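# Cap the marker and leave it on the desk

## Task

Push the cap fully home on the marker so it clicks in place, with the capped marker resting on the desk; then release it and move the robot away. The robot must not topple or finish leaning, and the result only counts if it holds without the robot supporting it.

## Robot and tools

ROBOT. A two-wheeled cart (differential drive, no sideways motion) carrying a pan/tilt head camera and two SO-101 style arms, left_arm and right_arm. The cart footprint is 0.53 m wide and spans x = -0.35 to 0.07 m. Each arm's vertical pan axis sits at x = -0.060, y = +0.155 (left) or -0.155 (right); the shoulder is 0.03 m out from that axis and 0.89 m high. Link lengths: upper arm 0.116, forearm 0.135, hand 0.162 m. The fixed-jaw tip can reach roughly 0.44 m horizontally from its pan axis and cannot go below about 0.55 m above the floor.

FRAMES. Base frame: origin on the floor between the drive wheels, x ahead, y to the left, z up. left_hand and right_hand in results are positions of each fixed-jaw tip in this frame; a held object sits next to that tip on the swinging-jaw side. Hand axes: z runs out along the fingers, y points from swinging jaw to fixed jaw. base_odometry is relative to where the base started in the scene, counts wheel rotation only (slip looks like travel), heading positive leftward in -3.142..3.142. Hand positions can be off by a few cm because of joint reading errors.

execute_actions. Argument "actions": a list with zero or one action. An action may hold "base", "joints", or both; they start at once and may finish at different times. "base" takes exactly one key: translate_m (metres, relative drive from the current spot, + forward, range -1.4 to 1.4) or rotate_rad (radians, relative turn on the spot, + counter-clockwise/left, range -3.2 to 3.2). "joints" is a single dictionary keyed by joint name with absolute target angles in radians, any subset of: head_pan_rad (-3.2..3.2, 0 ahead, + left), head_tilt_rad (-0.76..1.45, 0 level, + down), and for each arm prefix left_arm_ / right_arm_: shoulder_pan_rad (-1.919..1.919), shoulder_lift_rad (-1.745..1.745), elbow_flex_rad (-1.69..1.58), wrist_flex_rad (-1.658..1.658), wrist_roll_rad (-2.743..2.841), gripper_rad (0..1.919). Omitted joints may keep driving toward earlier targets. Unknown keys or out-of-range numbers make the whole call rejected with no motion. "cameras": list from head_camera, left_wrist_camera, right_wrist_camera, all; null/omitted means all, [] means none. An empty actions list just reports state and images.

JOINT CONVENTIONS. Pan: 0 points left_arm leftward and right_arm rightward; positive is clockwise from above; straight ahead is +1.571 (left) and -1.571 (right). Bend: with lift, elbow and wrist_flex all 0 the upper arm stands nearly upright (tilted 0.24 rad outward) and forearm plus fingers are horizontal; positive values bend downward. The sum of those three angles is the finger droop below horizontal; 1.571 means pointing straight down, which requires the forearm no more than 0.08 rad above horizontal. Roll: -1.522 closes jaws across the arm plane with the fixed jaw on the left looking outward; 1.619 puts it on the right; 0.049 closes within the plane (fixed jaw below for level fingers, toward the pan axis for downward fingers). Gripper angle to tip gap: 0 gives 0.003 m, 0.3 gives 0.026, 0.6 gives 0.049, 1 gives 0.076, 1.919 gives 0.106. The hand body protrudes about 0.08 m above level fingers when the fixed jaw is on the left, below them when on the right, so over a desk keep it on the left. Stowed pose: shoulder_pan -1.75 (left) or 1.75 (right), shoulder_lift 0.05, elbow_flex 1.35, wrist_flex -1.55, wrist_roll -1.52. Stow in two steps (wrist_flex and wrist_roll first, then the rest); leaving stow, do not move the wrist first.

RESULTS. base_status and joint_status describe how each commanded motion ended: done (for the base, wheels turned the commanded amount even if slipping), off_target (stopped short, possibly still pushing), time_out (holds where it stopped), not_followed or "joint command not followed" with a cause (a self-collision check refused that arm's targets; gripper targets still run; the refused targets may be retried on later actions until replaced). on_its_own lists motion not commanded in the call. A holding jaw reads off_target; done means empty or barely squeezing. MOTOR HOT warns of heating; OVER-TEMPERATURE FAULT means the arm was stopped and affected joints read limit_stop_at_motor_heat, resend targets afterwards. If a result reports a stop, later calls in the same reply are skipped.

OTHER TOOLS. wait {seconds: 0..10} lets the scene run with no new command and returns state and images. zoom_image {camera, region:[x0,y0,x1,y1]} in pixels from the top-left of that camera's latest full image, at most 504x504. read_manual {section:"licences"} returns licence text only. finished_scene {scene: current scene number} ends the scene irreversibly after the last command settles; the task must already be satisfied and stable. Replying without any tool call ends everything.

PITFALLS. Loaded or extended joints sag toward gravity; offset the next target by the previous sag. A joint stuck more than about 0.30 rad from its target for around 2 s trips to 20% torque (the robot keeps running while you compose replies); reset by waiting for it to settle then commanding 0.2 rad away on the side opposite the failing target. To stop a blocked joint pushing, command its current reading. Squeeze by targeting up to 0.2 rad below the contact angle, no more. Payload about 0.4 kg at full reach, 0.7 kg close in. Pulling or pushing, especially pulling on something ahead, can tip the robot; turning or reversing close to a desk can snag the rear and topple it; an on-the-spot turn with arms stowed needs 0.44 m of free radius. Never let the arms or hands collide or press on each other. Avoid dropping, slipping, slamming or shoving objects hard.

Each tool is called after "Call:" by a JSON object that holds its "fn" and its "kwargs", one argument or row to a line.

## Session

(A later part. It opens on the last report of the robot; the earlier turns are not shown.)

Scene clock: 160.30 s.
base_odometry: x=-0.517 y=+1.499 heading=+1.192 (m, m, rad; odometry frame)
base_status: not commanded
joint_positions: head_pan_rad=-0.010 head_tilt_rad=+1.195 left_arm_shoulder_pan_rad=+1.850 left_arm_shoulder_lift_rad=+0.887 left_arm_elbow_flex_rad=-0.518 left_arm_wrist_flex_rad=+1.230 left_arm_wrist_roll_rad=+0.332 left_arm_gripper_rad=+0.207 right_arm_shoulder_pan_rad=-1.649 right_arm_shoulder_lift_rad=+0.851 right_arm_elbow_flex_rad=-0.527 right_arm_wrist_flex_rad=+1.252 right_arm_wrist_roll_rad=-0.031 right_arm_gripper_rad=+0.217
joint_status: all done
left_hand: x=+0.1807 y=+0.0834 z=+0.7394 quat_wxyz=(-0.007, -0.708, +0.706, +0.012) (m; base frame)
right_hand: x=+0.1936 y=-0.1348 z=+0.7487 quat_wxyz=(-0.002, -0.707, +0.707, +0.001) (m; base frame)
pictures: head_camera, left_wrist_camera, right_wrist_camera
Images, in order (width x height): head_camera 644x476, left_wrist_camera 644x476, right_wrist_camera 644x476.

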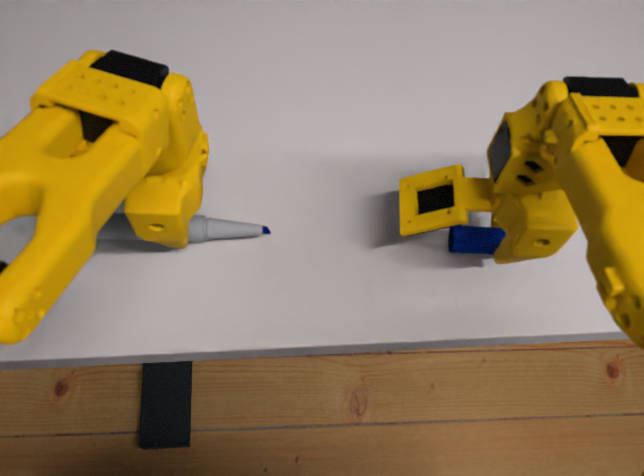

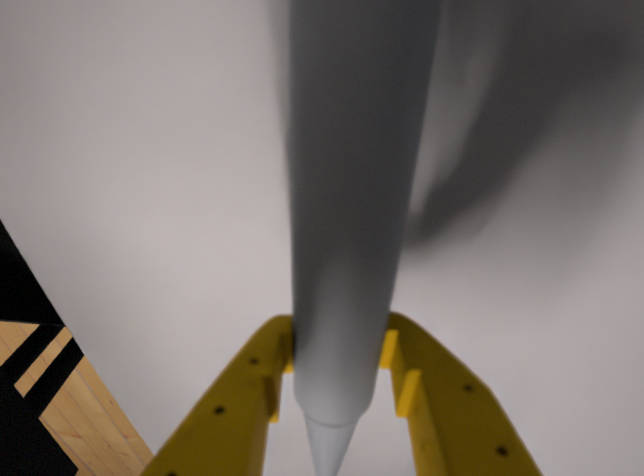

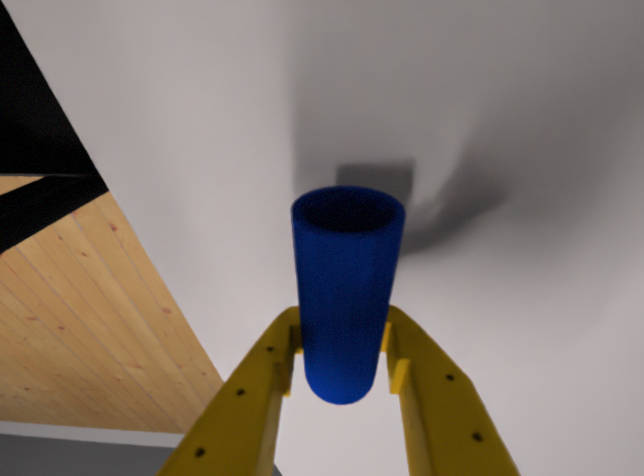

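Call:
{"fn": "execute_actions", "kwargs": {
  "actions": [
    {"joints":{"left_arm_shoulder_lift_rad":0.92,"left_arm_wrist_flex_rad":1.14}}
  ],
  "cameras": []
}}

Call:
{"fn": "execute_actions", "kwargs": {
  "actions": [
    {"joints":{"left_arm_gripper_rad":0.6}}
  ],
  "cameras": []
}}

Scene clock: 167.70 s.
base_odometry: x=-0.517 y=+1.499 heading=+1.192 (m, m, rad; odometry frame)
base_status: not commanded
joint_positions: head_pan_rad=-0.010 head_tilt_rad=+1.195 left_arm_shoulder_pan_rad=+1.850 left_arm_shoulder_lift_rad=+0.936 left_arm_elbow_flex_rad=-0.518 left_arm_wrist_flex_rad=+1.153 left_arm_wrist_roll_rad=+0.332 left_arm_gripper_rad=+0.206 right_arm_shoulder_pan_rad=-1.649 right_arm_shoulder_lift_rad=+0.851 right_arm_elbow_flex_rad=-0.527 right_arm_wrist_flex_rad=+1.252 right_arm_wrist_roll_rad=-0.031 right_arm_gripper_rad=+0.217
joint_status: all done
left_hand: x=+0.1849 y=+0.0822 z=+0.7277 quat_wxyz=(+0.000, -0.709, +0.706, +0.000) (m; base frame)
right_hand: x=+0.1936 y=-0.1348 z=+0.7487 quat_wxyz=(-0.002, -0.707, +0.707, +0.001) (m; base frame)
pictures: none
No camera images: the call's "cameras" was empty. Leave "cameras" out to get every camera's image.

Scene clock: 168.50 s.
base_odometry: x=-0.517 y=+1.499 heading=+1.192 (m, m, rad; odometry frame)
base_status: not commanded
joint_positions: head_pan_rad=-0.010 head_tilt_rad=+1.195 left_arm_shoulder_pan_rad=+1.850 left_arm_shoulder_lift_rad=+0.936 left_arm_elbow_flex_rad=-0.518 left_arm_wrist_flex_rad=+1.151 left_arm_wrist_roll_rad=+0.332 left_arm_gripper_rad=+0.589 right_arm_shoulder_pan_rad=-1.649 right_arm_shoulder_lift_rad=+0.851 right_arm_elbow_flex_rad=-0.527 right_arm_wrist_flex_rad=+1.252 right_arm_wrist_roll_rad=-0.031 right_arm_gripper_rad=+0.217
joint_status: all done
left_hand: x=+0.1851 y=+0.0821 z=+0.7277 quat_wxyz=(+0.000, -0.709, +0.706, -0.001) (m; base frame)
right_hand: x=+0.1936 y=-0.1348 z=+0.7487 quat_wxyz=(-0.002, -0.707, +0.707, +0.001) (m; base frame)
pictures: none
No camera images: the call's "cameras" was empty. Leave "cameras" out to get every camera's image.

Call:
{"fn": "execute_actions", "kwargs": {
  "actions": [
    {"joints":{"left_arm_shoulder_lift_rad":0.71,"left_arm_elbow_flex_rad":-0.23,"left_arm_wrist_flex_rad":1.015}}
  ],
  "cameras": []
}}

Call:
{"fn": "execute_actions", "kwargs": {
  "actions": [
    {"joints":{"left_arm_shoulder_pan_rad":1.58,"left_arm_wrist_roll_rad":0.06}}
  ],
  "cameras": ["head_camera","left_wrist_camera"]
}}

Scene clock: 174.57 s.
base_odometry: x=-0.517 y=+1.499 heading=+1.192 (m, m, rad; odometry frame)
base_status: not commanded
joint_positions: head_pan_rad=-0.010 head_tilt_rad=+1.195 left_arm_shoulder_pan_rad=+1.850 left_arm_shoulder_lift_rad=+0.762 left_arm_elbow_flex_rad=-0.228 left_arm_wrist_flex_rad=+1.027 left_arm_wrist_roll_rad=+0.332 left_arm_gripper_rad=+0.590 right_arm_shoulder_pan_rad=-1.649 right_arm_shoulder_lift_rad=+0.851 right_arm_elbow_flex_rad=-0.527 right_arm_wrist_flex_rad=+1.252 right_arm_wrist_roll_rad=-0.031 right_arm_gripper_rad=+0.217
joint_status: all done
left_hand: x=+0.1710 y=+0.0862 z=+0.7312 quat_wxyz=(+0.002, -0.709, +0.706, -0.004) (m; base frame)
right_hand: x=+0.1936 y=-0.1348 z=+0.7487 quat_wxyz=(-0.002, -0.707, +0.707, +0.001) (m; base frame)
pictures: none
No camera images: the call's "cameras" was empty. Leave "cameras" out to get every camera's image.

Scene clock: 175.53 s.
base_odometry: x=-0.517 y=+1.499 heading=+1.192 (m, m, rad; odometry frame)
base_status: not commanded
joint_positions: head_pan_rad=-0.010 head_tilt_rad=+1.195 left_arm_shoulder_pan_rad=+1.592 left_arm_shoulder_lift_rad=+0.762 left_arm_elbow_flex_rad=-0.228 left_arm_wrist_flex_rad=+1.027 left_arm_wrist_roll_rad=+0.068 left_arm_gripper_rad=+0.590 right_arm_shoulder_pan_rad=-1.649 right_arm_shoulder_lift_rad=+0.851 right_arm_elbow_flex_rad=-0.527 right_arm_wrist_flex_rad=+1.252 right_arm_wrist_roll_rad=-0.031 right_arm_gripper_rad=+0.217
joint_status: all done
left_hand: x=+0.1806 y=+0.1494 z=+0.7312 quat_wxyz=(+0.003, -0.706, +0.708, -0.003) (m; base frame)
right_hand: x=+0.1936 y=-0.1348 z=+0.7487 quat_wxyz=(-0.002, -0.707, +0.707, +0.001) (m; base frame)
pictures: head_camera, left_wrist_camera
Images, in order (width x height): head_camera 644x476, left_wrist_camera 644x476.

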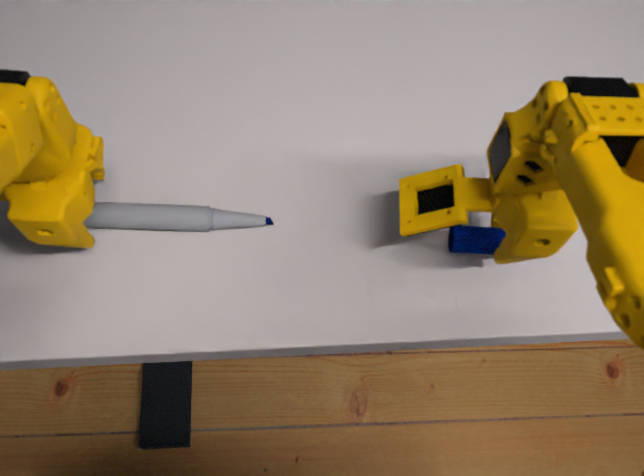

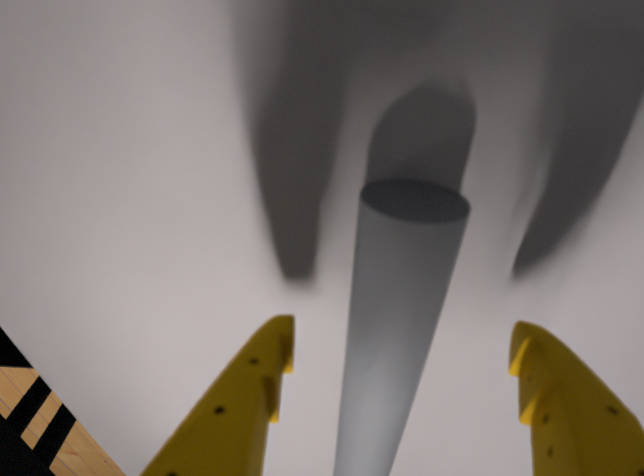

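Call:
{"fn": "execute_actions", "kwargs": {
  "actions": [
    {"joints":{"left_arm_shoulder_pan_rad":1.55,"left_arm_wrist_roll_rad":0.03,"left_arm_shoulder_lift_rad":0.848,"left_arm_elbow_flex_rad":-0.395,"left_arm_wrist_flex_rad":1.08}}
  ],
  "cameras": ["left_wrist_camera"]
}}

Call:
{"fn": "execute_actions", "kwargs": {
  "actions": [
    {"joints":{"left_arm_gripper_rad":0.03}}
  ],
  "cameras": ["head_camera","left_wrist_camera"]
}}

Scene clock: 181.93 s.
base_odometry: x=-0.517 y=+1.499 heading=+1.192 (m, m, rad; odometry frame)
base_status: not commanded
joint_positions: head_pan_rad=-0.010 head_tilt_rad=+1.195 left_arm_shoulder_pan_rad=+1.561 left_arm_shoulder_lift_rad=+0.862 left_arm_elbow_flex_rad=-0.361 left_arm_wrist_flex_rad=+1.068 left_arm_wrist_roll_rad=+0.039 left_arm_gripper_rad=+0.590 right_arm_shoulder_pan_rad=-1.649 right_arm_shoulder_lift_rad=+0.851 right_arm_elbow_flex_rad=-0.527 right_arm_wrist_flex_rad=+1.252 right_arm_wrist_roll_rad=-0.031 right_arm_gripper_rad=+0.217
joint_status: all done
left_hand: x=+0.1872 y=+0.1571 z=+0.7253 quat_wxyz=(+0.001, -0.707, +0.707, -0.001) (m; base frame)
right_hand: x=+0.1936 y=-0.1348 z=+0.7487 quat_wxyz=(-0.002, -0.707, +0.707, +0.001) (m; base frame)
pictures: left_wrist_camera
Images, in order (width x height): left_wrist_camera 644x476.

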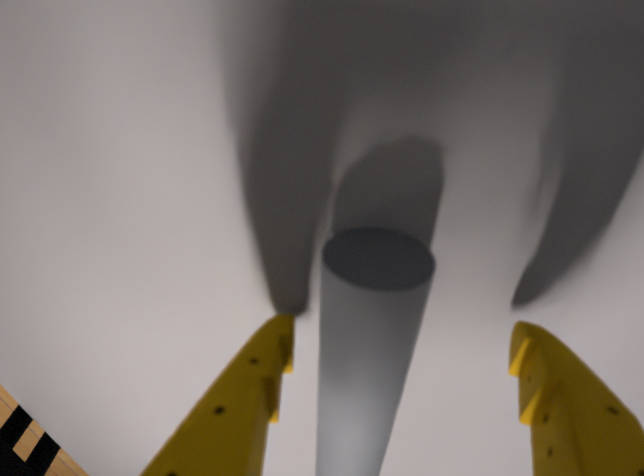

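Scene clock: 182.77 s.
base_odometry: x=-0.517 y=+1.499 heading=+1.192 (m, m, rad; odometry frame)
base_status: not commanded
joint_positions: head_pan_rad=-0.010 head_tilt_rad=+1.195 left_arm_shoulder_pan_rad=+1.561 left_arm_shoulder_lift_rad=+0.862 left_arm_elbow_flex_rad=-0.361 left_arm_wrist_flex_rad=+1.070 left_arm_wrist_roll_rad=+0.039 left_arm_gripper_rad=+0.205 right_arm_shoulder_pan_rad=-1.649 right_arm_shoulder_lift_rad=+0.851 right_arm_elbow_flex_rad=-0.527 right_arm_wrist_flex_rad=+1.252 right_arm_wrist_roll_rad=-0.031 right_arm_gripper_rad=+0.217
joint_status: left_arm_gripper_rad off_target (ended at +0.205, target +0.030)
left_hand: x=+0.1870 y=+0.1570 z=+0.7253 quat_wxyz=(+0.000, -0.707, +0.707, +0.000) (m; base frame)
right_hand: x=+0.1936 y=-0.1348 z=+0.7487 quat_wxyz=(-0.002, -0.707, +0.707, +0.001) (m; base frame)
pictures: head_camera, left_wrist_camera
Images, in order (width x height): head_camera 644x476, left_wrist_camera 644x476.

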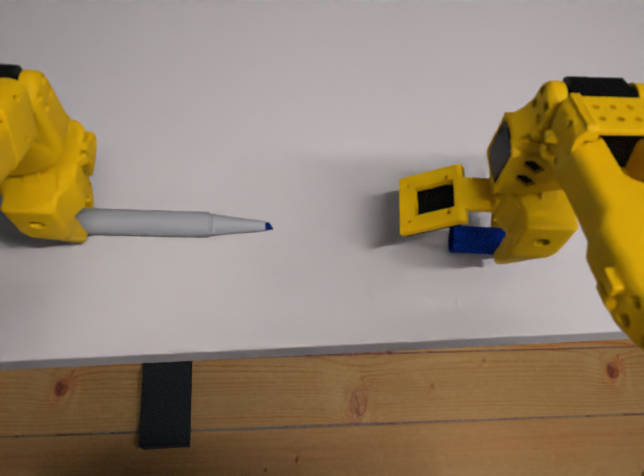

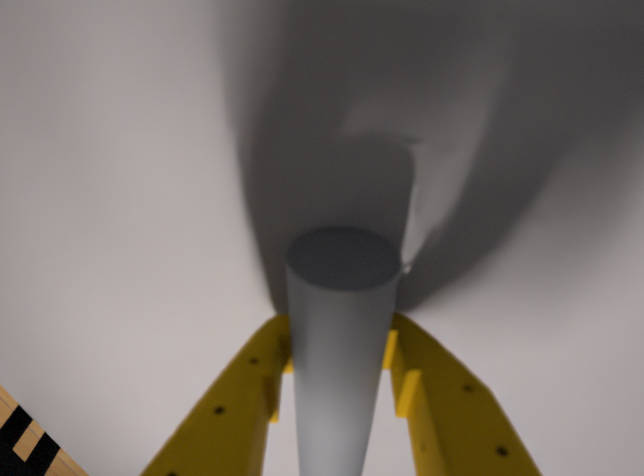

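Call:
{"fn": "execute_actions", "kwargs": {
  "actions": [
    {"joints":{"left_arm_shoulder_pan_rad":1.89,"left_arm_wrist_roll_rad":0.37,"right_arm_shoulder_pan_rad":-1.73,"right_arm_wrist_roll_rad":-0.11,"right_arm_shoulder_lift_rad":0.88,"right_arm_wrist_flex_rad":1.19}}
  ]
}}

Scene clock: 189.27 s.
base_odometry: x=-0.517 y=+1.499 heading=+1.192 (m, m, rad; odometry frame)
base_status: not commanded
joint_positions: head_pan_rad=-0.010 head_tilt_rad=+1.195 left_arm_shoulder_pan_rad=+1.879 left_arm_shoulder_lift_rad=+0.862 left_arm_elbow_flex_rad=-0.361 left_arm_wrist_flex_rad=+1.070 left_arm_wrist_roll_rad=+0.362 left_arm_gripper_rad=+0.205 right_arm_shoulder_pan_rad=-1.720 right_arm_shoulder_lift_rad=+0.902 right_arm_elbow_flex_rad=-0.529 right_arm_wrist_flex_rad=+1.198 right_arm_wrist_roll_rad=-0.101 right_arm_gripper_rad=+0.217
joint_status: all done
left_hand: x=+0.1750 y=+0.0773 z=+0.7253 quat_wxyz=(+0.000, -0.709, +0.705, +0.000) (m; base frame)
right_hand: x=+0.1928 y=-0.1162 z=+0.7370 quat_wxyz=(+0.000, -0.707, +0.707, +0.000) (m; base frame)
pictures: head_camera, left_wrist_camera, right_wrist_camera
Images, in order (width x height): head_camera 644x476, left_wrist_camera 644x476, right_wrist_camera 644x476.

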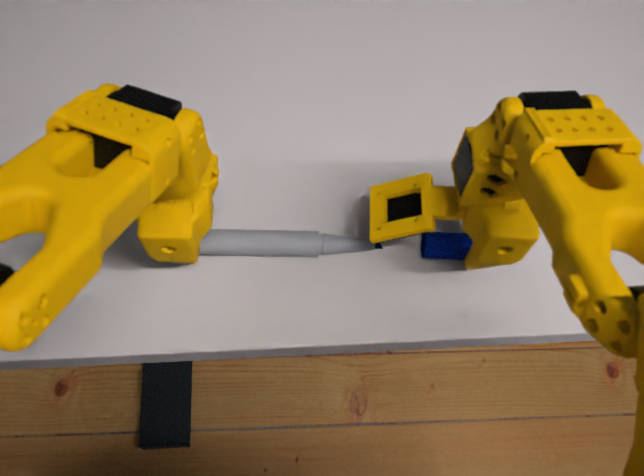

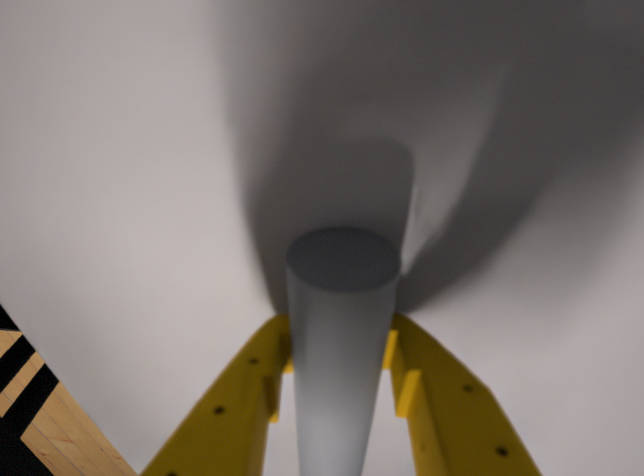

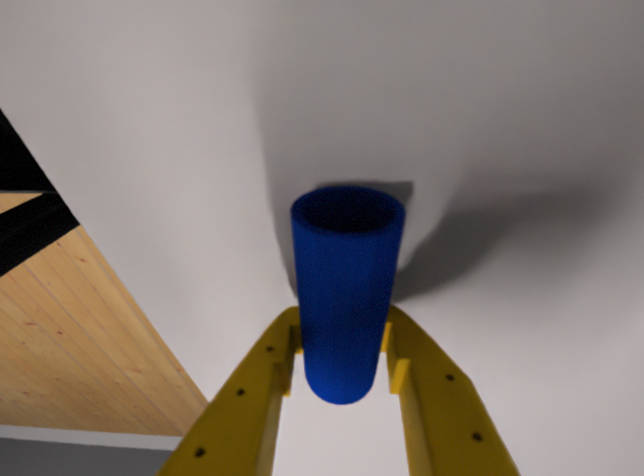

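Call:
{"fn": "execute_actions", "kwargs": {
  "actions": [
    {"joints":{"right_arm_shoulder_pan_rad":-1.82,"right_arm_wrist_roll_rad":-0.2,"right_arm_wrist_flex_rad":1.155}}
  ],
  "cameras": ["head_camera","right_wrist_camera"]
}}

Scene clock: 198.30 s.
base_odometry: x=-0.517 y=+1.499 heading=+1.192 (m, m, rad; odometry frame)
base_status: not commanded
joint_positions: head_pan_rad=-0.010 head_tilt_rad=+1.195 left_arm_shoulder_pan_rad=+1.879 left_arm_shoulder_lift_rad=+0.862 left_arm_elbow_flex_rad=-0.361 left_arm_wrist_flex_rad=+1.070 left_arm_wrist_roll_rad=+0.362 left_arm_gripper_rad=+0.205 right_arm_shoulder_pan_rad=-1.809 right_arm_shoulder_lift_rad=+0.902 right_arm_elbow_flex_rad=-0.529 right_arm_wrist_flex_rad=+1.164 right_arm_wrist_roll_rad=-0.190 right_arm_gripper_rad=+0.217
joint_status: all done
left_hand: x=+0.1750 y=+0.0773 z=+0.7253 quat_wxyz=(+0.000, -0.709, +0.705, +0.000) (m; base frame)
right_hand: x=+0.1936 y=-0.0920 z=+0.7369 quat_wxyz=(+0.014, -0.707, +0.707, -0.009) (m; base frame)
pictures: head_camera, right_wrist_camera
Images, in order (width x height): head_camera 644x476, right_wrist_camera 644x476.

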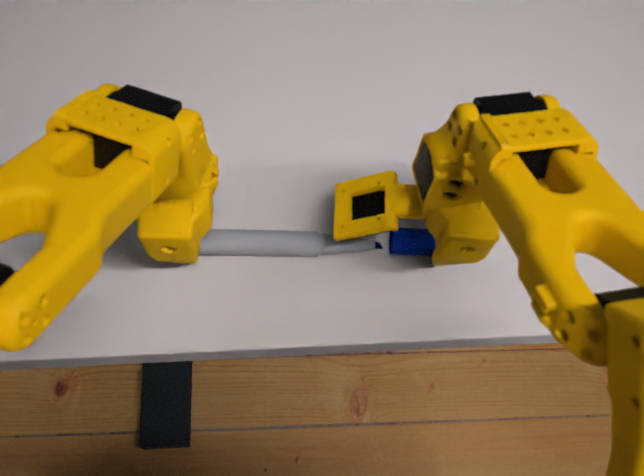

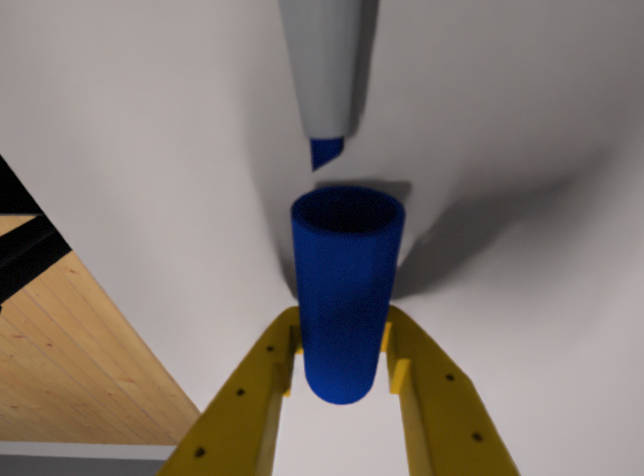

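Call:
{"fn": "execute_actions", "kwargs": {
  "actions": [
    {"joints":{"right_arm_shoulder_pan_rad":-1.865}}
  ],
  "cameras": ["head_camera","right_wrist_camera"]
}}

Scene clock: 202.83 s.
base_odometry: x=-0.517 y=+1.499 heading=+1.192 (m, m, rad; odometry frame)
base_status: not commanded
joint_positions: head_pan_rad=-0.010 head_tilt_rad=+1.195 left_arm_shoulder_pan_rad=+1.879 left_arm_shoulder_lift_rad=+0.862 left_arm_elbow_flex_rad=-0.361 left_arm_wrist_flex_rad=+1.070 left_arm_wrist_roll_rad=+0.362 left_arm_gripper_rad=+0.205 right_arm_shoulder_pan_rad=-1.855 right_arm_shoulder_lift_rad=+0.902 right_arm_elbow_flex_rad=-0.529 right_arm_wrist_flex_rad=+1.164 right_arm_wrist_roll_rad=-0.190 right_arm_gripper_rad=+0.217
joint_status: all done
left_hand: x=+0.1750 y=+0.0773 z=+0.7253 quat_wxyz=(+0.000, -0.709, +0.705, +0.000) (m; base frame)
right_hand: x=+0.1904 y=-0.0804 z=+0.7369 quat_wxyz=(+0.015, -0.723, +0.691, -0.008) (m; base frame)
pictures: head_camera, right_wrist_camera
Images, in order (width x height): head_camera 644x476, right_wrist_camera 644x476.

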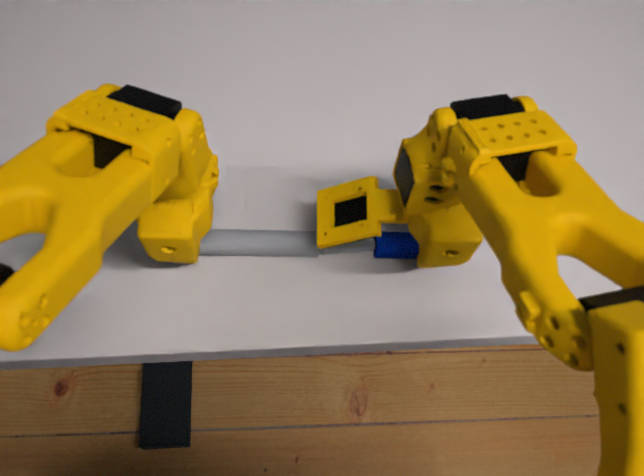

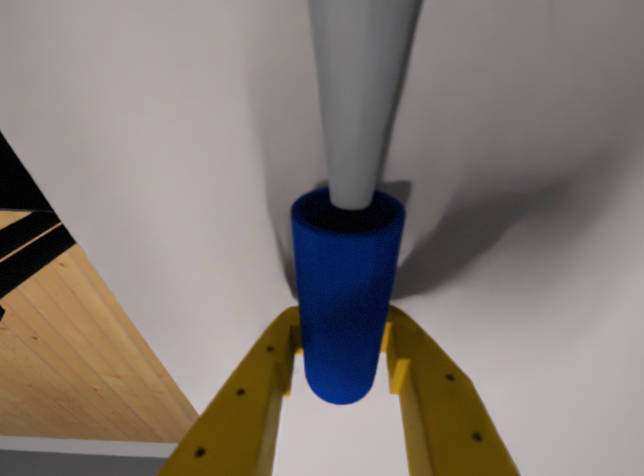

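Call:
{"fn": "execute_actions", "kwargs": {
  "actions": [
    {"joints":{"right_arm_shoulder_pan_rad":-1.919,"right_arm_wrist_roll_rad":-0.27,"right_arm_wrist_flex_rad":1.135,"left_arm_shoulder_pan_rad":1.919,"left_arm_wrist_roll_rad":0.40}}
  ],
  "cameras": ["head_camera","right_wrist_camera"]
}}

Scene clock: 207.57 s.
base_odometry: x=-0.517 y=+1.499 heading=+1.192 (m, m, rad; odometry frame)
base_status: not commanded
joint_positions: head_pan_rad=-0.010 head_tilt_rad=+1.195 left_arm_shoulder_pan_rad=+1.906 left_arm_shoulder_lift_rad=+0.862 left_arm_elbow_flex_rad=-0.361 left_arm_wrist_flex_rad=+1.070 left_arm_wrist_roll_rad=+0.393 left_arm_gripper_rad=+0.205 right_arm_shoulder_pan_rad=-1.907 right_arm_shoulder_lift_rad=+0.903 right_arm_elbow_flex_rad=-0.529 right_arm_wrist_flex_rad=+1.143 right_arm_wrist_roll_rad=-0.261 right_arm_gripper_rad=+0.217
joint_status: all done
left_hand: x=+0.1727 y=+0.0706 z=+0.7253 quat_wxyz=(+0.000, -0.710, +0.704, +0.000) (m; base frame)
right_hand: x=+0.1892 y=-0.0658 z=+0.7365 quat_wxyz=(+0.024, -0.716, +0.697, -0.012) (m; base frame)
pictures: head_camera, right_wrist_camera
Images, in order (width x height): head_camera 644x476, right_wrist_camera 644x476.

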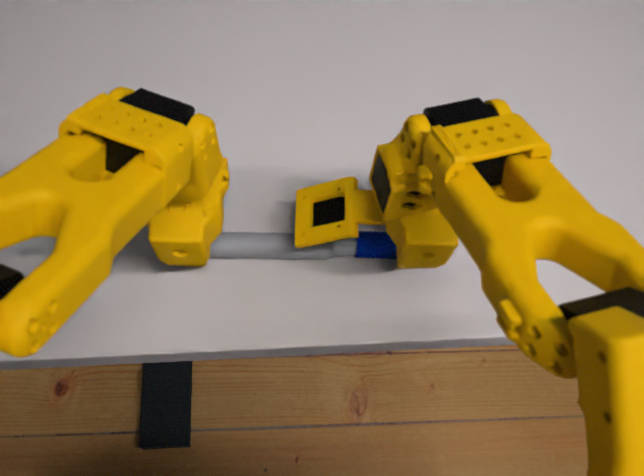

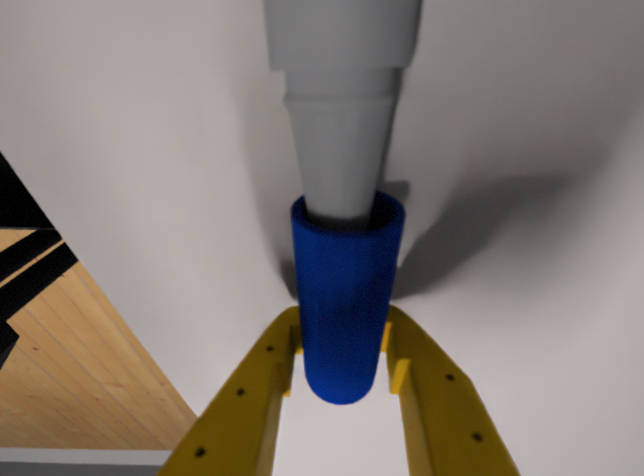

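Call:
{"fn": "execute_actions", "kwargs": {
  "actions": [
    {"joints":{"right_arm_gripper_rad":0.45}}
  ],
  "cameras": []
}}

Call:
{"fn": "execute_actions", "kwargs": {
  "actions": [
    {"joints":{"right_arm_shoulder_pan_rad":-1.77,"right_arm_wrist_roll_rad":-0.12,"right_arm_wrist_flex_rad":1.23}}
  ],
  "cameras": ["head_camera","right_wrist_camera"]
}}

Scene clock: 218.07 s.
base_odometry: x=-0.517 y=+1.499 heading=+1.192 (m, m, rad; odometry frame)
base_status: not commanded
joint_positions: head_pan_rad=-0.010 head_tilt_rad=+1.195 left_arm_shoulder_pan_rad=+1.906 left_arm_shoulder_lift_rad=+0.862 left_arm_elbow_flex_rad=-0.363 left_arm_wrist_flex_rad=+1.070 left_arm_wrist_roll_rad=+0.393 left_arm_gripper_rad=+0.205 right_arm_shoulder_pan_rad=-1.907 right_arm_shoulder_lift_rad=+0.903 right_arm_elbow_flex_rad=-0.529 right_arm_wrist_flex_rad=+1.143 right_arm_wrist_roll_rad=-0.262 right_arm_gripper_rad=+0.441
joint_status: all done
left_hand: x=+0.1730 y=+0.0705 z=+0.7254 quat_wxyz=(+0.000, -0.710, +0.704, -0.001) (m; base frame)
right_hand: x=+0.1892 y=-0.0658 z=+0.7365 quat_wxyz=(+0.024, -0.716, +0.698, -0.012) (m; base frame)
pictures: none
No camera images: the call's "cameras" was empty. Leave "cameras" out to get every camera's image.

Scene clock: 218.90 s.
base_odometry: x=-0.517 y=+1.499 heading=+1.192 (m, m, rad; odometry frame)
base_status: not commanded
joint_positions: head_pan_rad=-0.010 head_tilt_rad=+1.195 left_arm_shoulder_pan_rad=+1.906 left_arm_shoulder_lift_rad=+0.862 left_arm_elbow_flex_rad=-0.363 left_arm_wrist_flex_rad=+1.070 left_arm_wrist_roll_rad=+0.393 left_arm_gripper_rad=+0.205 right_arm_shoulder_pan_rad=-1.781 right_arm_shoulder_lift_rad=+0.903 right_arm_elbow_flex_rad=-0.529 right_arm_wrist_flex_rad=+1.222 right_arm_wrist_roll_rad=-0.129 right_arm_gripper_rad=+0.442
joint_status: all done
left_hand: x=+0.1730 y=+0.0705 z=+0.7254 quat_wxyz=(+0.000, -0.710, +0.704, -0.001) (m; base frame)
right_hand: x=+0.1859 y=-0.1015 z=+0.7369 quat_wxyz=(-0.011, -0.719, +0.695, +0.007) (m; base frame)
pictures: head_camera, right_wrist_camera
Images, in order (width x height): head_camera 644x476, right_wrist_camera 644x476.

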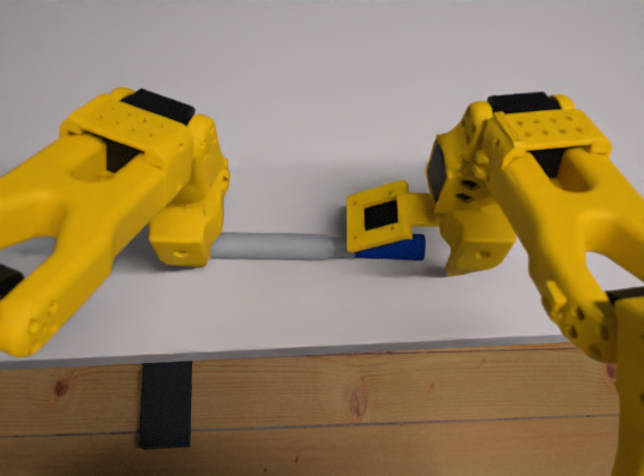

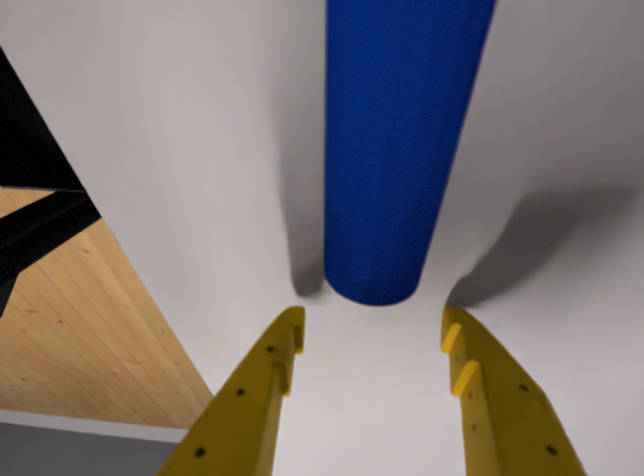

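Call:
{"fn": "execute_actions", "kwargs": {
  "actions": [
    {"joints":{"right_arm_shoulder_pan_rad":-1.75,"right_arm_gripper_rad":0.0,"right_arm_wrist_flex_rad":1.10}}
  ],
  "cameras": ["right_wrist_camera"]
}}

Call:
{"fn": "execute_actions", "kwargs": {
  "actions": [
    {"joints":{"right_arm_shoulder_pan_rad":-1.86,"right_arm_wrist_roll_rad":-0.22,"right_arm_wrist_flex_rad":1.07}}
  ]
}}

Scene clock: 223.83 s.
base_odometry: x=-0.517 y=+1.499 heading=+1.192 (m, m, rad; odometry frame)
base_status: not commanded
joint_positions: head_pan_rad=-0.010 head_tilt_rad=+1.195 left_arm_shoulder_pan_rad=+1.906 left_arm_shoulder_lift_rad=+0.862 left_arm_elbow_flex_rad=-0.363 left_arm_wrist_flex_rad=+1.070 left_arm_wrist_roll_rad=+0.393 left_arm_gripper_rad=+0.205 right_arm_shoulder_pan_rad=-1.761 right_arm_shoulder_lift_rad=+0.903 right_arm_elbow_flex_rad=-0.529 right_arm_wrist_flex_rad=+1.109 right_arm_wrist_roll_rad=-0.127 right_arm_gripper_rad=+0.008
joint_status: all done
left_hand: x=+0.1730 y=+0.0705 z=+0.7254 quat_wxyz=(+0.000, -0.710, +0.704, -0.001) (m; base frame)
right_hand: x=+0.2048 y=-0.1029 z=+0.7366 quat_wxyz=(+0.036, -0.712, +0.701, -0.025) (m; base frame)
pictures: right_wrist_camera
Images, in order (width x height): right_wrist_camera 644x476.

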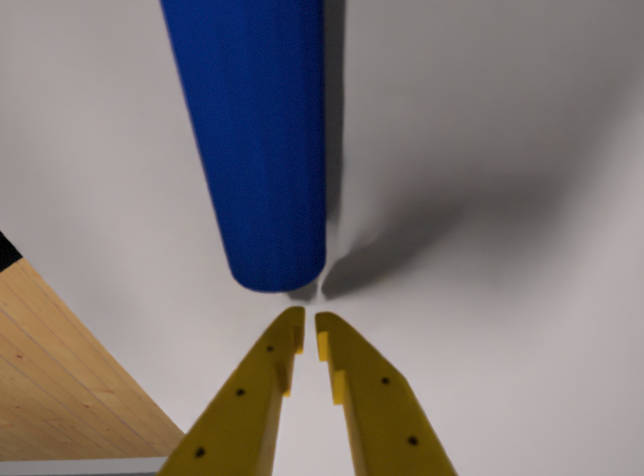

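Scene clock: 224.57 s.
base_odometry: x=-0.517 y=+1.499 heading=+1.192 (m, m, rad; odometry frame)
base_status: not commanded
joint_positions: head_pan_rad=-0.010 head_tilt_rad=+1.195 left_arm_shoulder_pan_rad=+1.906 left_arm_shoulder_lift_rad=+0.862 left_arm_elbow_flex_rad=-0.363 left_arm_wrist_flex_rad=+1.070 left_arm_wrist_roll_rad=+0.393 left_arm_gripper_rad=+0.205 right_arm_shoulder_pan_rad=-1.849 right_arm_shoulder_lift_rad=+0.903 right_arm_elbow_flex_rad=-0.529 right_arm_wrist_flex_rad=+1.078 right_arm_wrist_roll_rad=-0.212 right_arm_gripper_rad=+0.008
joint_status: all done
left_hand: x=+0.1730 y=+0.0705 z=+0.7254 quat_wxyz=(+0.000, -0.710, +0.704, -0.001) (m; base frame)
right_hand: x=+0.2039 y=-0.0780 z=+0.7369 quat_wxyz=(+0.051, -0.712, +0.700, -0.029) (m; base frame)
pictures: head_camera, left_wrist_camera, right_wrist_camera
Images, in order (width x height): head_camera 644x476, left_wrist_camera 644x476, right_wrist_camera 644x476.

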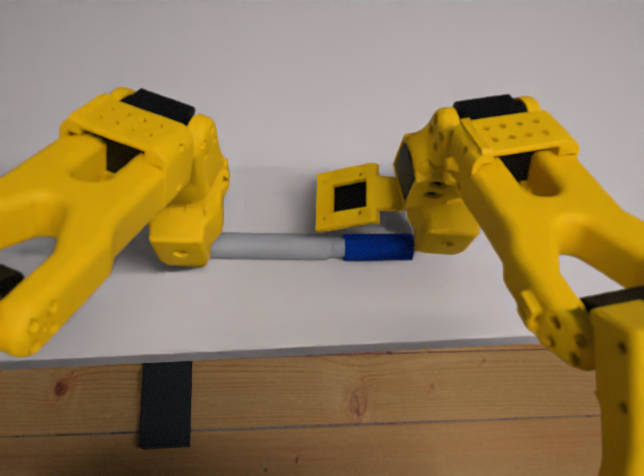

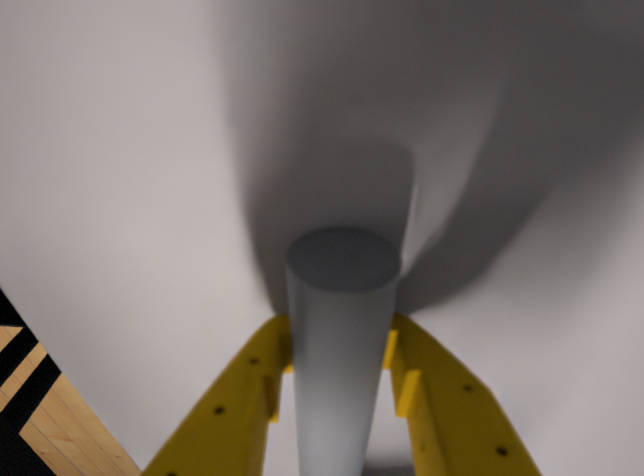

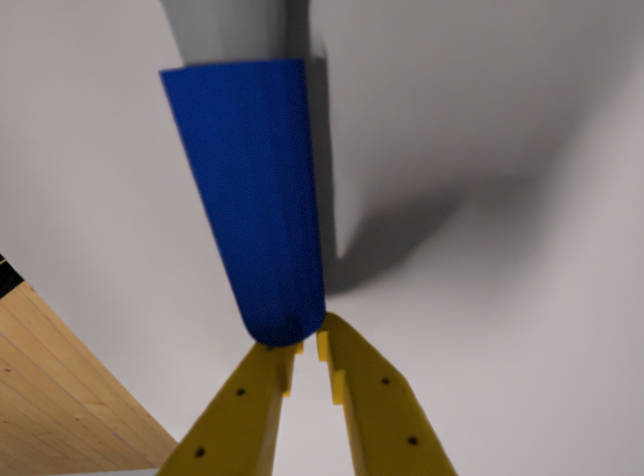

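Call:
{"fn": "execute_actions", "kwargs": {
  "actions": [
    {"joints":{"right_arm_shoulder_pan_rad":-1.919,"right_arm_wrist_roll_rad":-0.27}}
  ]
}}

Scene clock: 227.23 s.
base_odometry: x=-0.517 y=+1.499 heading=+1.192 (m, m, rad; odometry frame)
base_status: not commanded
joint_positions: head_pan_rad=-0.010 head_tilt_rad=+1.195 left_arm_shoulder_pan_rad=+1.906 left_arm_shoulder_lift_rad=+0.862 left_arm_elbow_flex_rad=-0.363 left_arm_wrist_flex_rad=+1.072 left_arm_wrist_roll_rad=+0.393 left_arm_gripper_rad=+0.205 right_arm_shoulder_pan_rad=-1.895 right_arm_shoulder_lift_rad=+0.903 right_arm_elbow_flex_rad=-0.529 right_arm_wrist_flex_rad=+1.078 right_arm_wrist_roll_rad=-0.261 right_arm_gripper_rad=+0.008
joint_status: right_arm_shoulder_pan_rad off_target (ended at -1.894, target -1.919); the others done
left_hand: x=+0.1728 y=+0.0706 z=+0.7255 quat_wxyz=(+0.000, -0.710, +0.704, +0.000) (m; base frame)
right_hand: x=+0.2000 y=-0.0656 z=+0.7369 quat_wxyz=(+0.053, -0.711, +0.701, -0.027) (m; base frame)
pictures: head_camera, left_wrist_camera, right_wrist_camera
Images, in order (width x height): head_camera 644x476, left_wrist_camera 644x476, right_wrist_camera 644x476.

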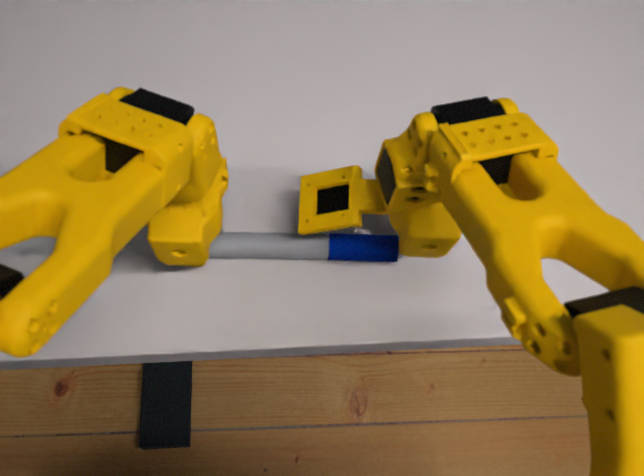

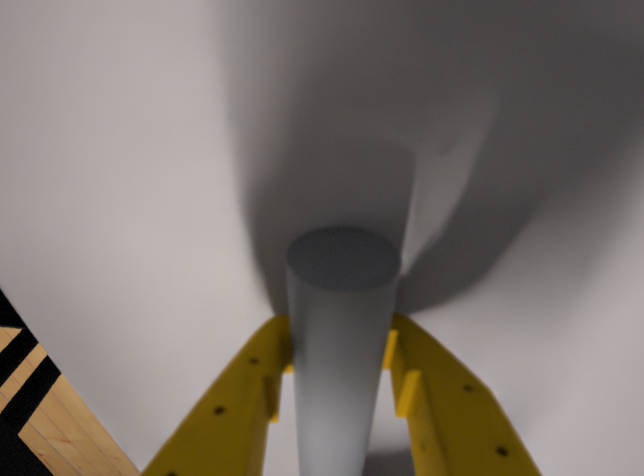

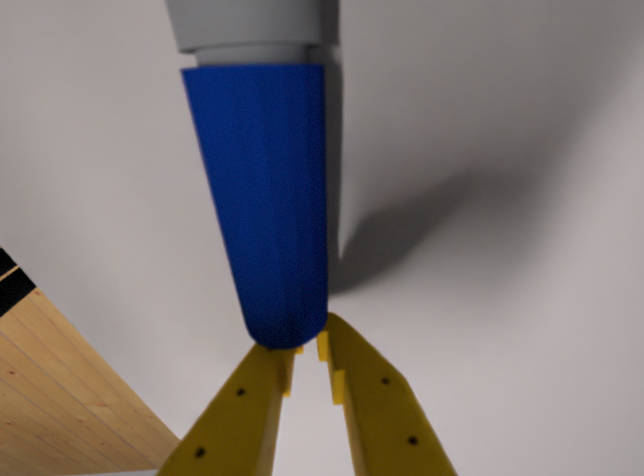

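Call:
{"fn": "execute_actions", "kwargs": {
  "actions": [
    {"joints":{"right_arm_shoulder_pan_rad":-1.86,"left_arm_gripper_rad":0.45}}
  ],
  "cameras": []
}}

Call:
{"fn": "execute_actions", "kwargs": {
  "actions": [
    {"joints":{"left_arm_shoulder_pan_rad":1.76,"left_arm_wrist_roll_rad":0.24,"left_arm_wrist_flex_rad":1.16}}
  ],
  "cameras": ["left_wrist_camera"]
}}

Call:
{"fn": "execute_actions", "kwargs": {
  "actions": [
    {"joints":{"left_arm_gripper_rad":0.0,"left_arm_wrist_flex_rad":1.04}}
  ]
}}

Scene clock: 232.40 s.
base_odometry: x=-0.517 y=+1.499 heading=+1.192 (m, m, rad; odometry frame)
base_status: not commanded
joint_positions: head_pan_rad=-0.010 head_tilt_rad=+1.195 left_arm_shoulder_pan_rad=+1.908 left_arm_shoulder_lift_rad=+0.862 left_arm_elbow_flex_rad=-0.363 left_arm_wrist_flex_rad=+1.072 left_arm_wrist_roll_rad=+0.393 left_arm_gripper_rad=+0.439 right_arm_shoulder_pan_rad=-1.870 right_arm_shoulder_lift_rad=+0.903 right_arm_elbow_flex_rad=-0.529 right_arm_wrist_flex_rad=+1.078 right_arm_wrist_roll_rad=-0.261 right_arm_gripper_rad=+0.008
joint_status: all done
left_hand: x=+0.1727 y=+0.0702 z=+0.7255 quat_wxyz=(+0.000, -0.710, +0.705, +0.000) (m; base frame)
right_hand: x=+0.2022 y=-0.0720 z=+0.7369 quat_wxyz=(+0.052, -0.702, +0.709, -0.027) (m; base frame)
pictures: none
No camera images: the call's "cameras" was empty. Leave "cameras" out to get every camera's image.

Scene clock: 233.23 s.
base_odometry: x=-0.517 y=+1.499 heading=+1.192 (m, m, rad; odometry frame)
base_status: not commanded
joint_positions: head_pan_rad=-0.010 head_tilt_rad=+1.195 left_arm_shoulder_pan_rad=+1.771 left_arm_shoulder_lift_rad=+0.862 left_arm_elbow_flex_rad=-0.367 left_arm_wrist_flex_rad=+1.147 left_arm_wrist_roll_rad=+0.247 left_arm_gripper_rad=+0.441 right_arm_shoulder_pan_rad=-1.870 right_arm_shoulder_lift_rad=+0.903 right_arm_elbow_flex_rad=-0.529 right_arm_wrist_flex_rad=+1.078 right_arm_wrist_roll_rad=-0.261 right_arm_gripper_rad=+0.008
joint_status: all done
left_hand: x=+0.1711 y=+0.1060 z=+0.7270 quat_wxyz=(-0.020, -0.706, +0.707, +0.029) (m; base frame)
right_hand: x=+0.2022 y=-0.0720 z=+0.7369 quat_wxyz=(+0.052, -0.702, +0.709, -0.027) (m; base frame)
pictures: left_wrist_camera
Images, in order (width x height): left_wrist_camera 644x476.

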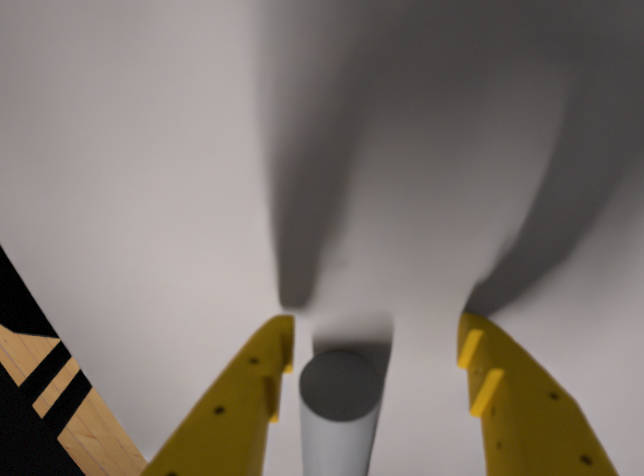

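Scene clock: 234.00 s.
base_odometry: x=-0.517 y=+1.499 heading=+1.192 (m, m, rad; odometry frame)
base_status: not commanded
joint_positions: head_pan_rad=-0.010 head_tilt_rad=+1.195 left_arm_shoulder_pan_rad=+1.771 left_arm_shoulder_lift_rad=+0.862 left_arm_elbow_flex_rad=-0.367 left_arm_wrist_flex_rad=+1.052 left_arm_wrist_roll_rad=+0.247 left_arm_gripper_rad=+0.011 right_arm_shoulder_pan_rad=-1.870 right_arm_shoulder_lift_rad=+0.903 right_arm_elbow_flex_rad=-0.529 right_arm_wrist_flex_rad=+1.078 right_arm_wrist_roll_rad=-0.261 right_arm_gripper_rad=+0.008
joint_status: all done
left_hand: x=+0.1861 y=+0.1030 z=+0.7259 quat_wxyz=(+0.007, -0.706, +0.708, -0.010) (m; base frame)
right_hand: x=+0.2022 y=-0.0720 z=+0.7369 quat_wxyz=(+0.052, -0.702, +0.709, -0.027) (m; base frame)
pictures: head_camera, left_wrist_camera, right_wrist_camera
Images, in order (width x height): head_camera 644x476, left_wrist_camera 644x476, right_wrist_camera 644x476.

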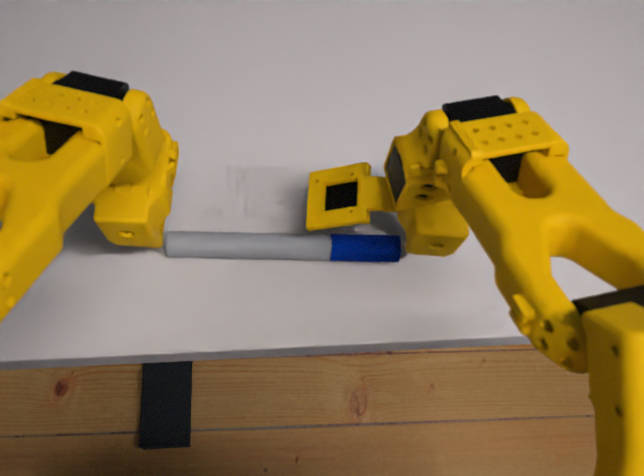

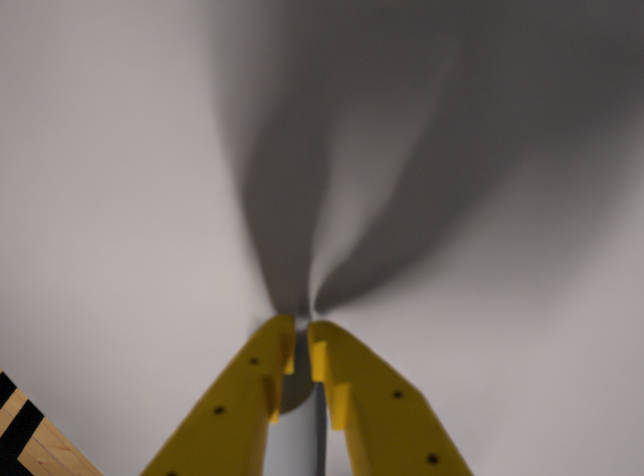

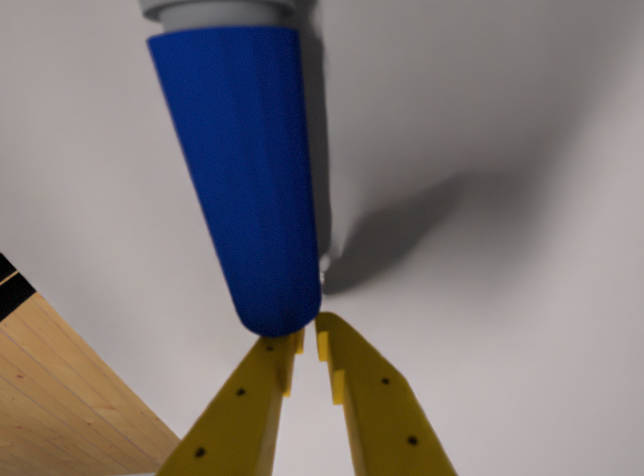

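Call:
{"fn": "execute_actions", "kwargs": {
  "actions": [
    {"joints":{"right_arm_wrist_flex_rad":1.115,"right_arm_wrist_roll_rad":-0.21,"left_arm_shoulder_pan_rad":1.83,"left_arm_wrist_roll_rad":0.34}}
  ],
  "cameras": []
}}

Call:
{"fn": "execute_actions", "kwargs": {
  "actions": [
    {"joints":{"left_arm_shoulder_pan_rad":1.919,"right_arm_shoulder_pan_rad":-1.919}}
  ]
}}

Scene clock: 238.47 s.
base_odometry: x=-0.517 y=+1.499 heading=+1.192 (m, m, rad; odometry frame)
base_status: not commanded
joint_positions: head_pan_rad=-0.010 head_tilt_rad=+1.195 left_arm_shoulder_pan_rad=+1.810 left_arm_shoulder_lift_rad=+0.862 left_arm_elbow_flex_rad=-0.367 left_arm_wrist_flex_rad=+1.052 left_arm_wrist_roll_rad=+0.332 left_arm_gripper_rad=+0.009 right_arm_shoulder_pan_rad=-1.866 right_arm_shoulder_lift_rad=+0.903 right_arm_elbow_flex_rad=-0.529 right_arm_wrist_flex_rad=+1.109 right_arm_wrist_roll_rad=-0.219 right_arm_gripper_rad=+0.008
joint_status: all done
left_hand: x=+0.1839 y=+0.0929 z=+0.7259 quat_wxyz=(+0.006, -0.722, +0.691, -0.011) (m; base frame)
right_hand: x=+0.1978 y=-0.0749 z=+0.7366 quat_wxyz=(+0.038, -0.716, +0.697, -0.021) (m; base frame)
pictures: none
No camera images: the call's "cameras" was empty. Leave "cameras" out to get every camera's image.

Scene clock: 239.10 s.
base_odometry: x=-0.517 y=+1.499 heading=+1.192 (m, m, rad; odometry frame)
base_status: not commanded
joint_positions: head_pan_rad=-0.010 head_tilt_rad=+1.195 left_arm_shoulder_pan_rad=+1.850 left_arm_shoulder_lift_rad=+0.867 left_arm_elbow_flex_rad=-0.367 left_arm_wrist_flex_rad=+1.052 left_arm_wrist_roll_rad=+0.332 left_arm_gripper_rad=+0.009 right_arm_shoulder_pan_rad=-1.867 right_arm_shoulder_lift_rad=+0.905 right_arm_elbow_flex_rad=-0.529 right_arm_wrist_flex_rad=+1.113 right_arm_wrist_roll_rad=-0.218 right_arm_gripper_rad=+0.008
joint_status: left_arm_shoulder_pan_rad off_target (ended at +1.849, target +1.919); right_arm_shoulder_pan_rad off_target (ended at -1.867, target -1.919)
left_hand: x=+0.1805 y=+0.0835 z=+0.7249 quat_wxyz=(+0.005, -0.709, +0.706, -0.009) (m; base frame)
right_hand: x=+0.1968 y=-0.0748 z=+0.7362 quat_wxyz=(+0.036, -0.717, +0.696, -0.020) (m; base frame)
pictures: head_camera, left_wrist_camera, right_wrist_camera
Images, in order (width x height): head_camera 644x476, left_wrist_camera 644x476, right_wrist_camera 644x476.

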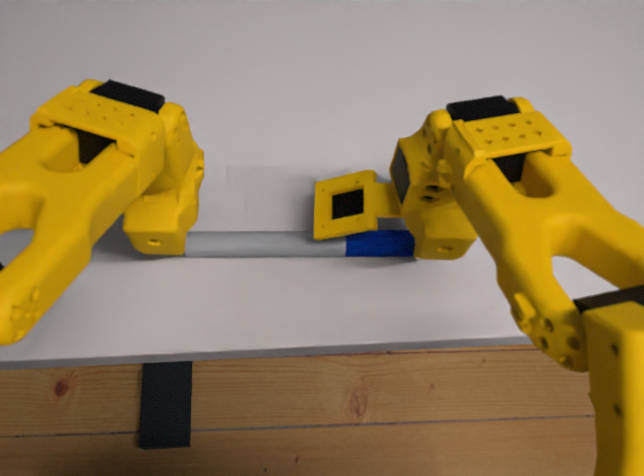

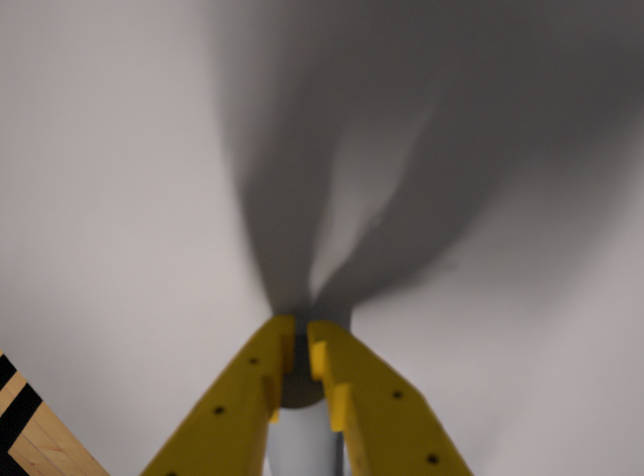

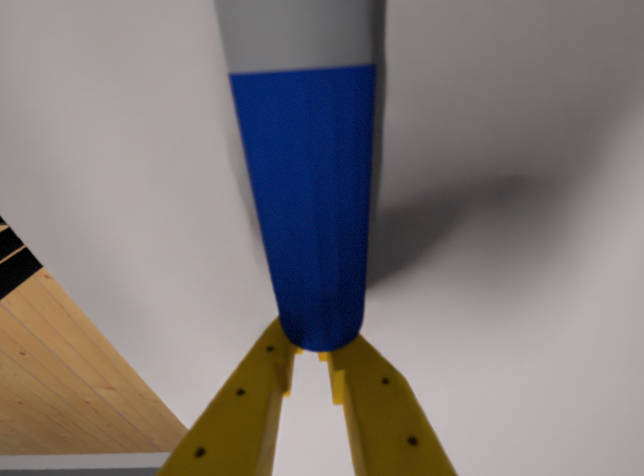

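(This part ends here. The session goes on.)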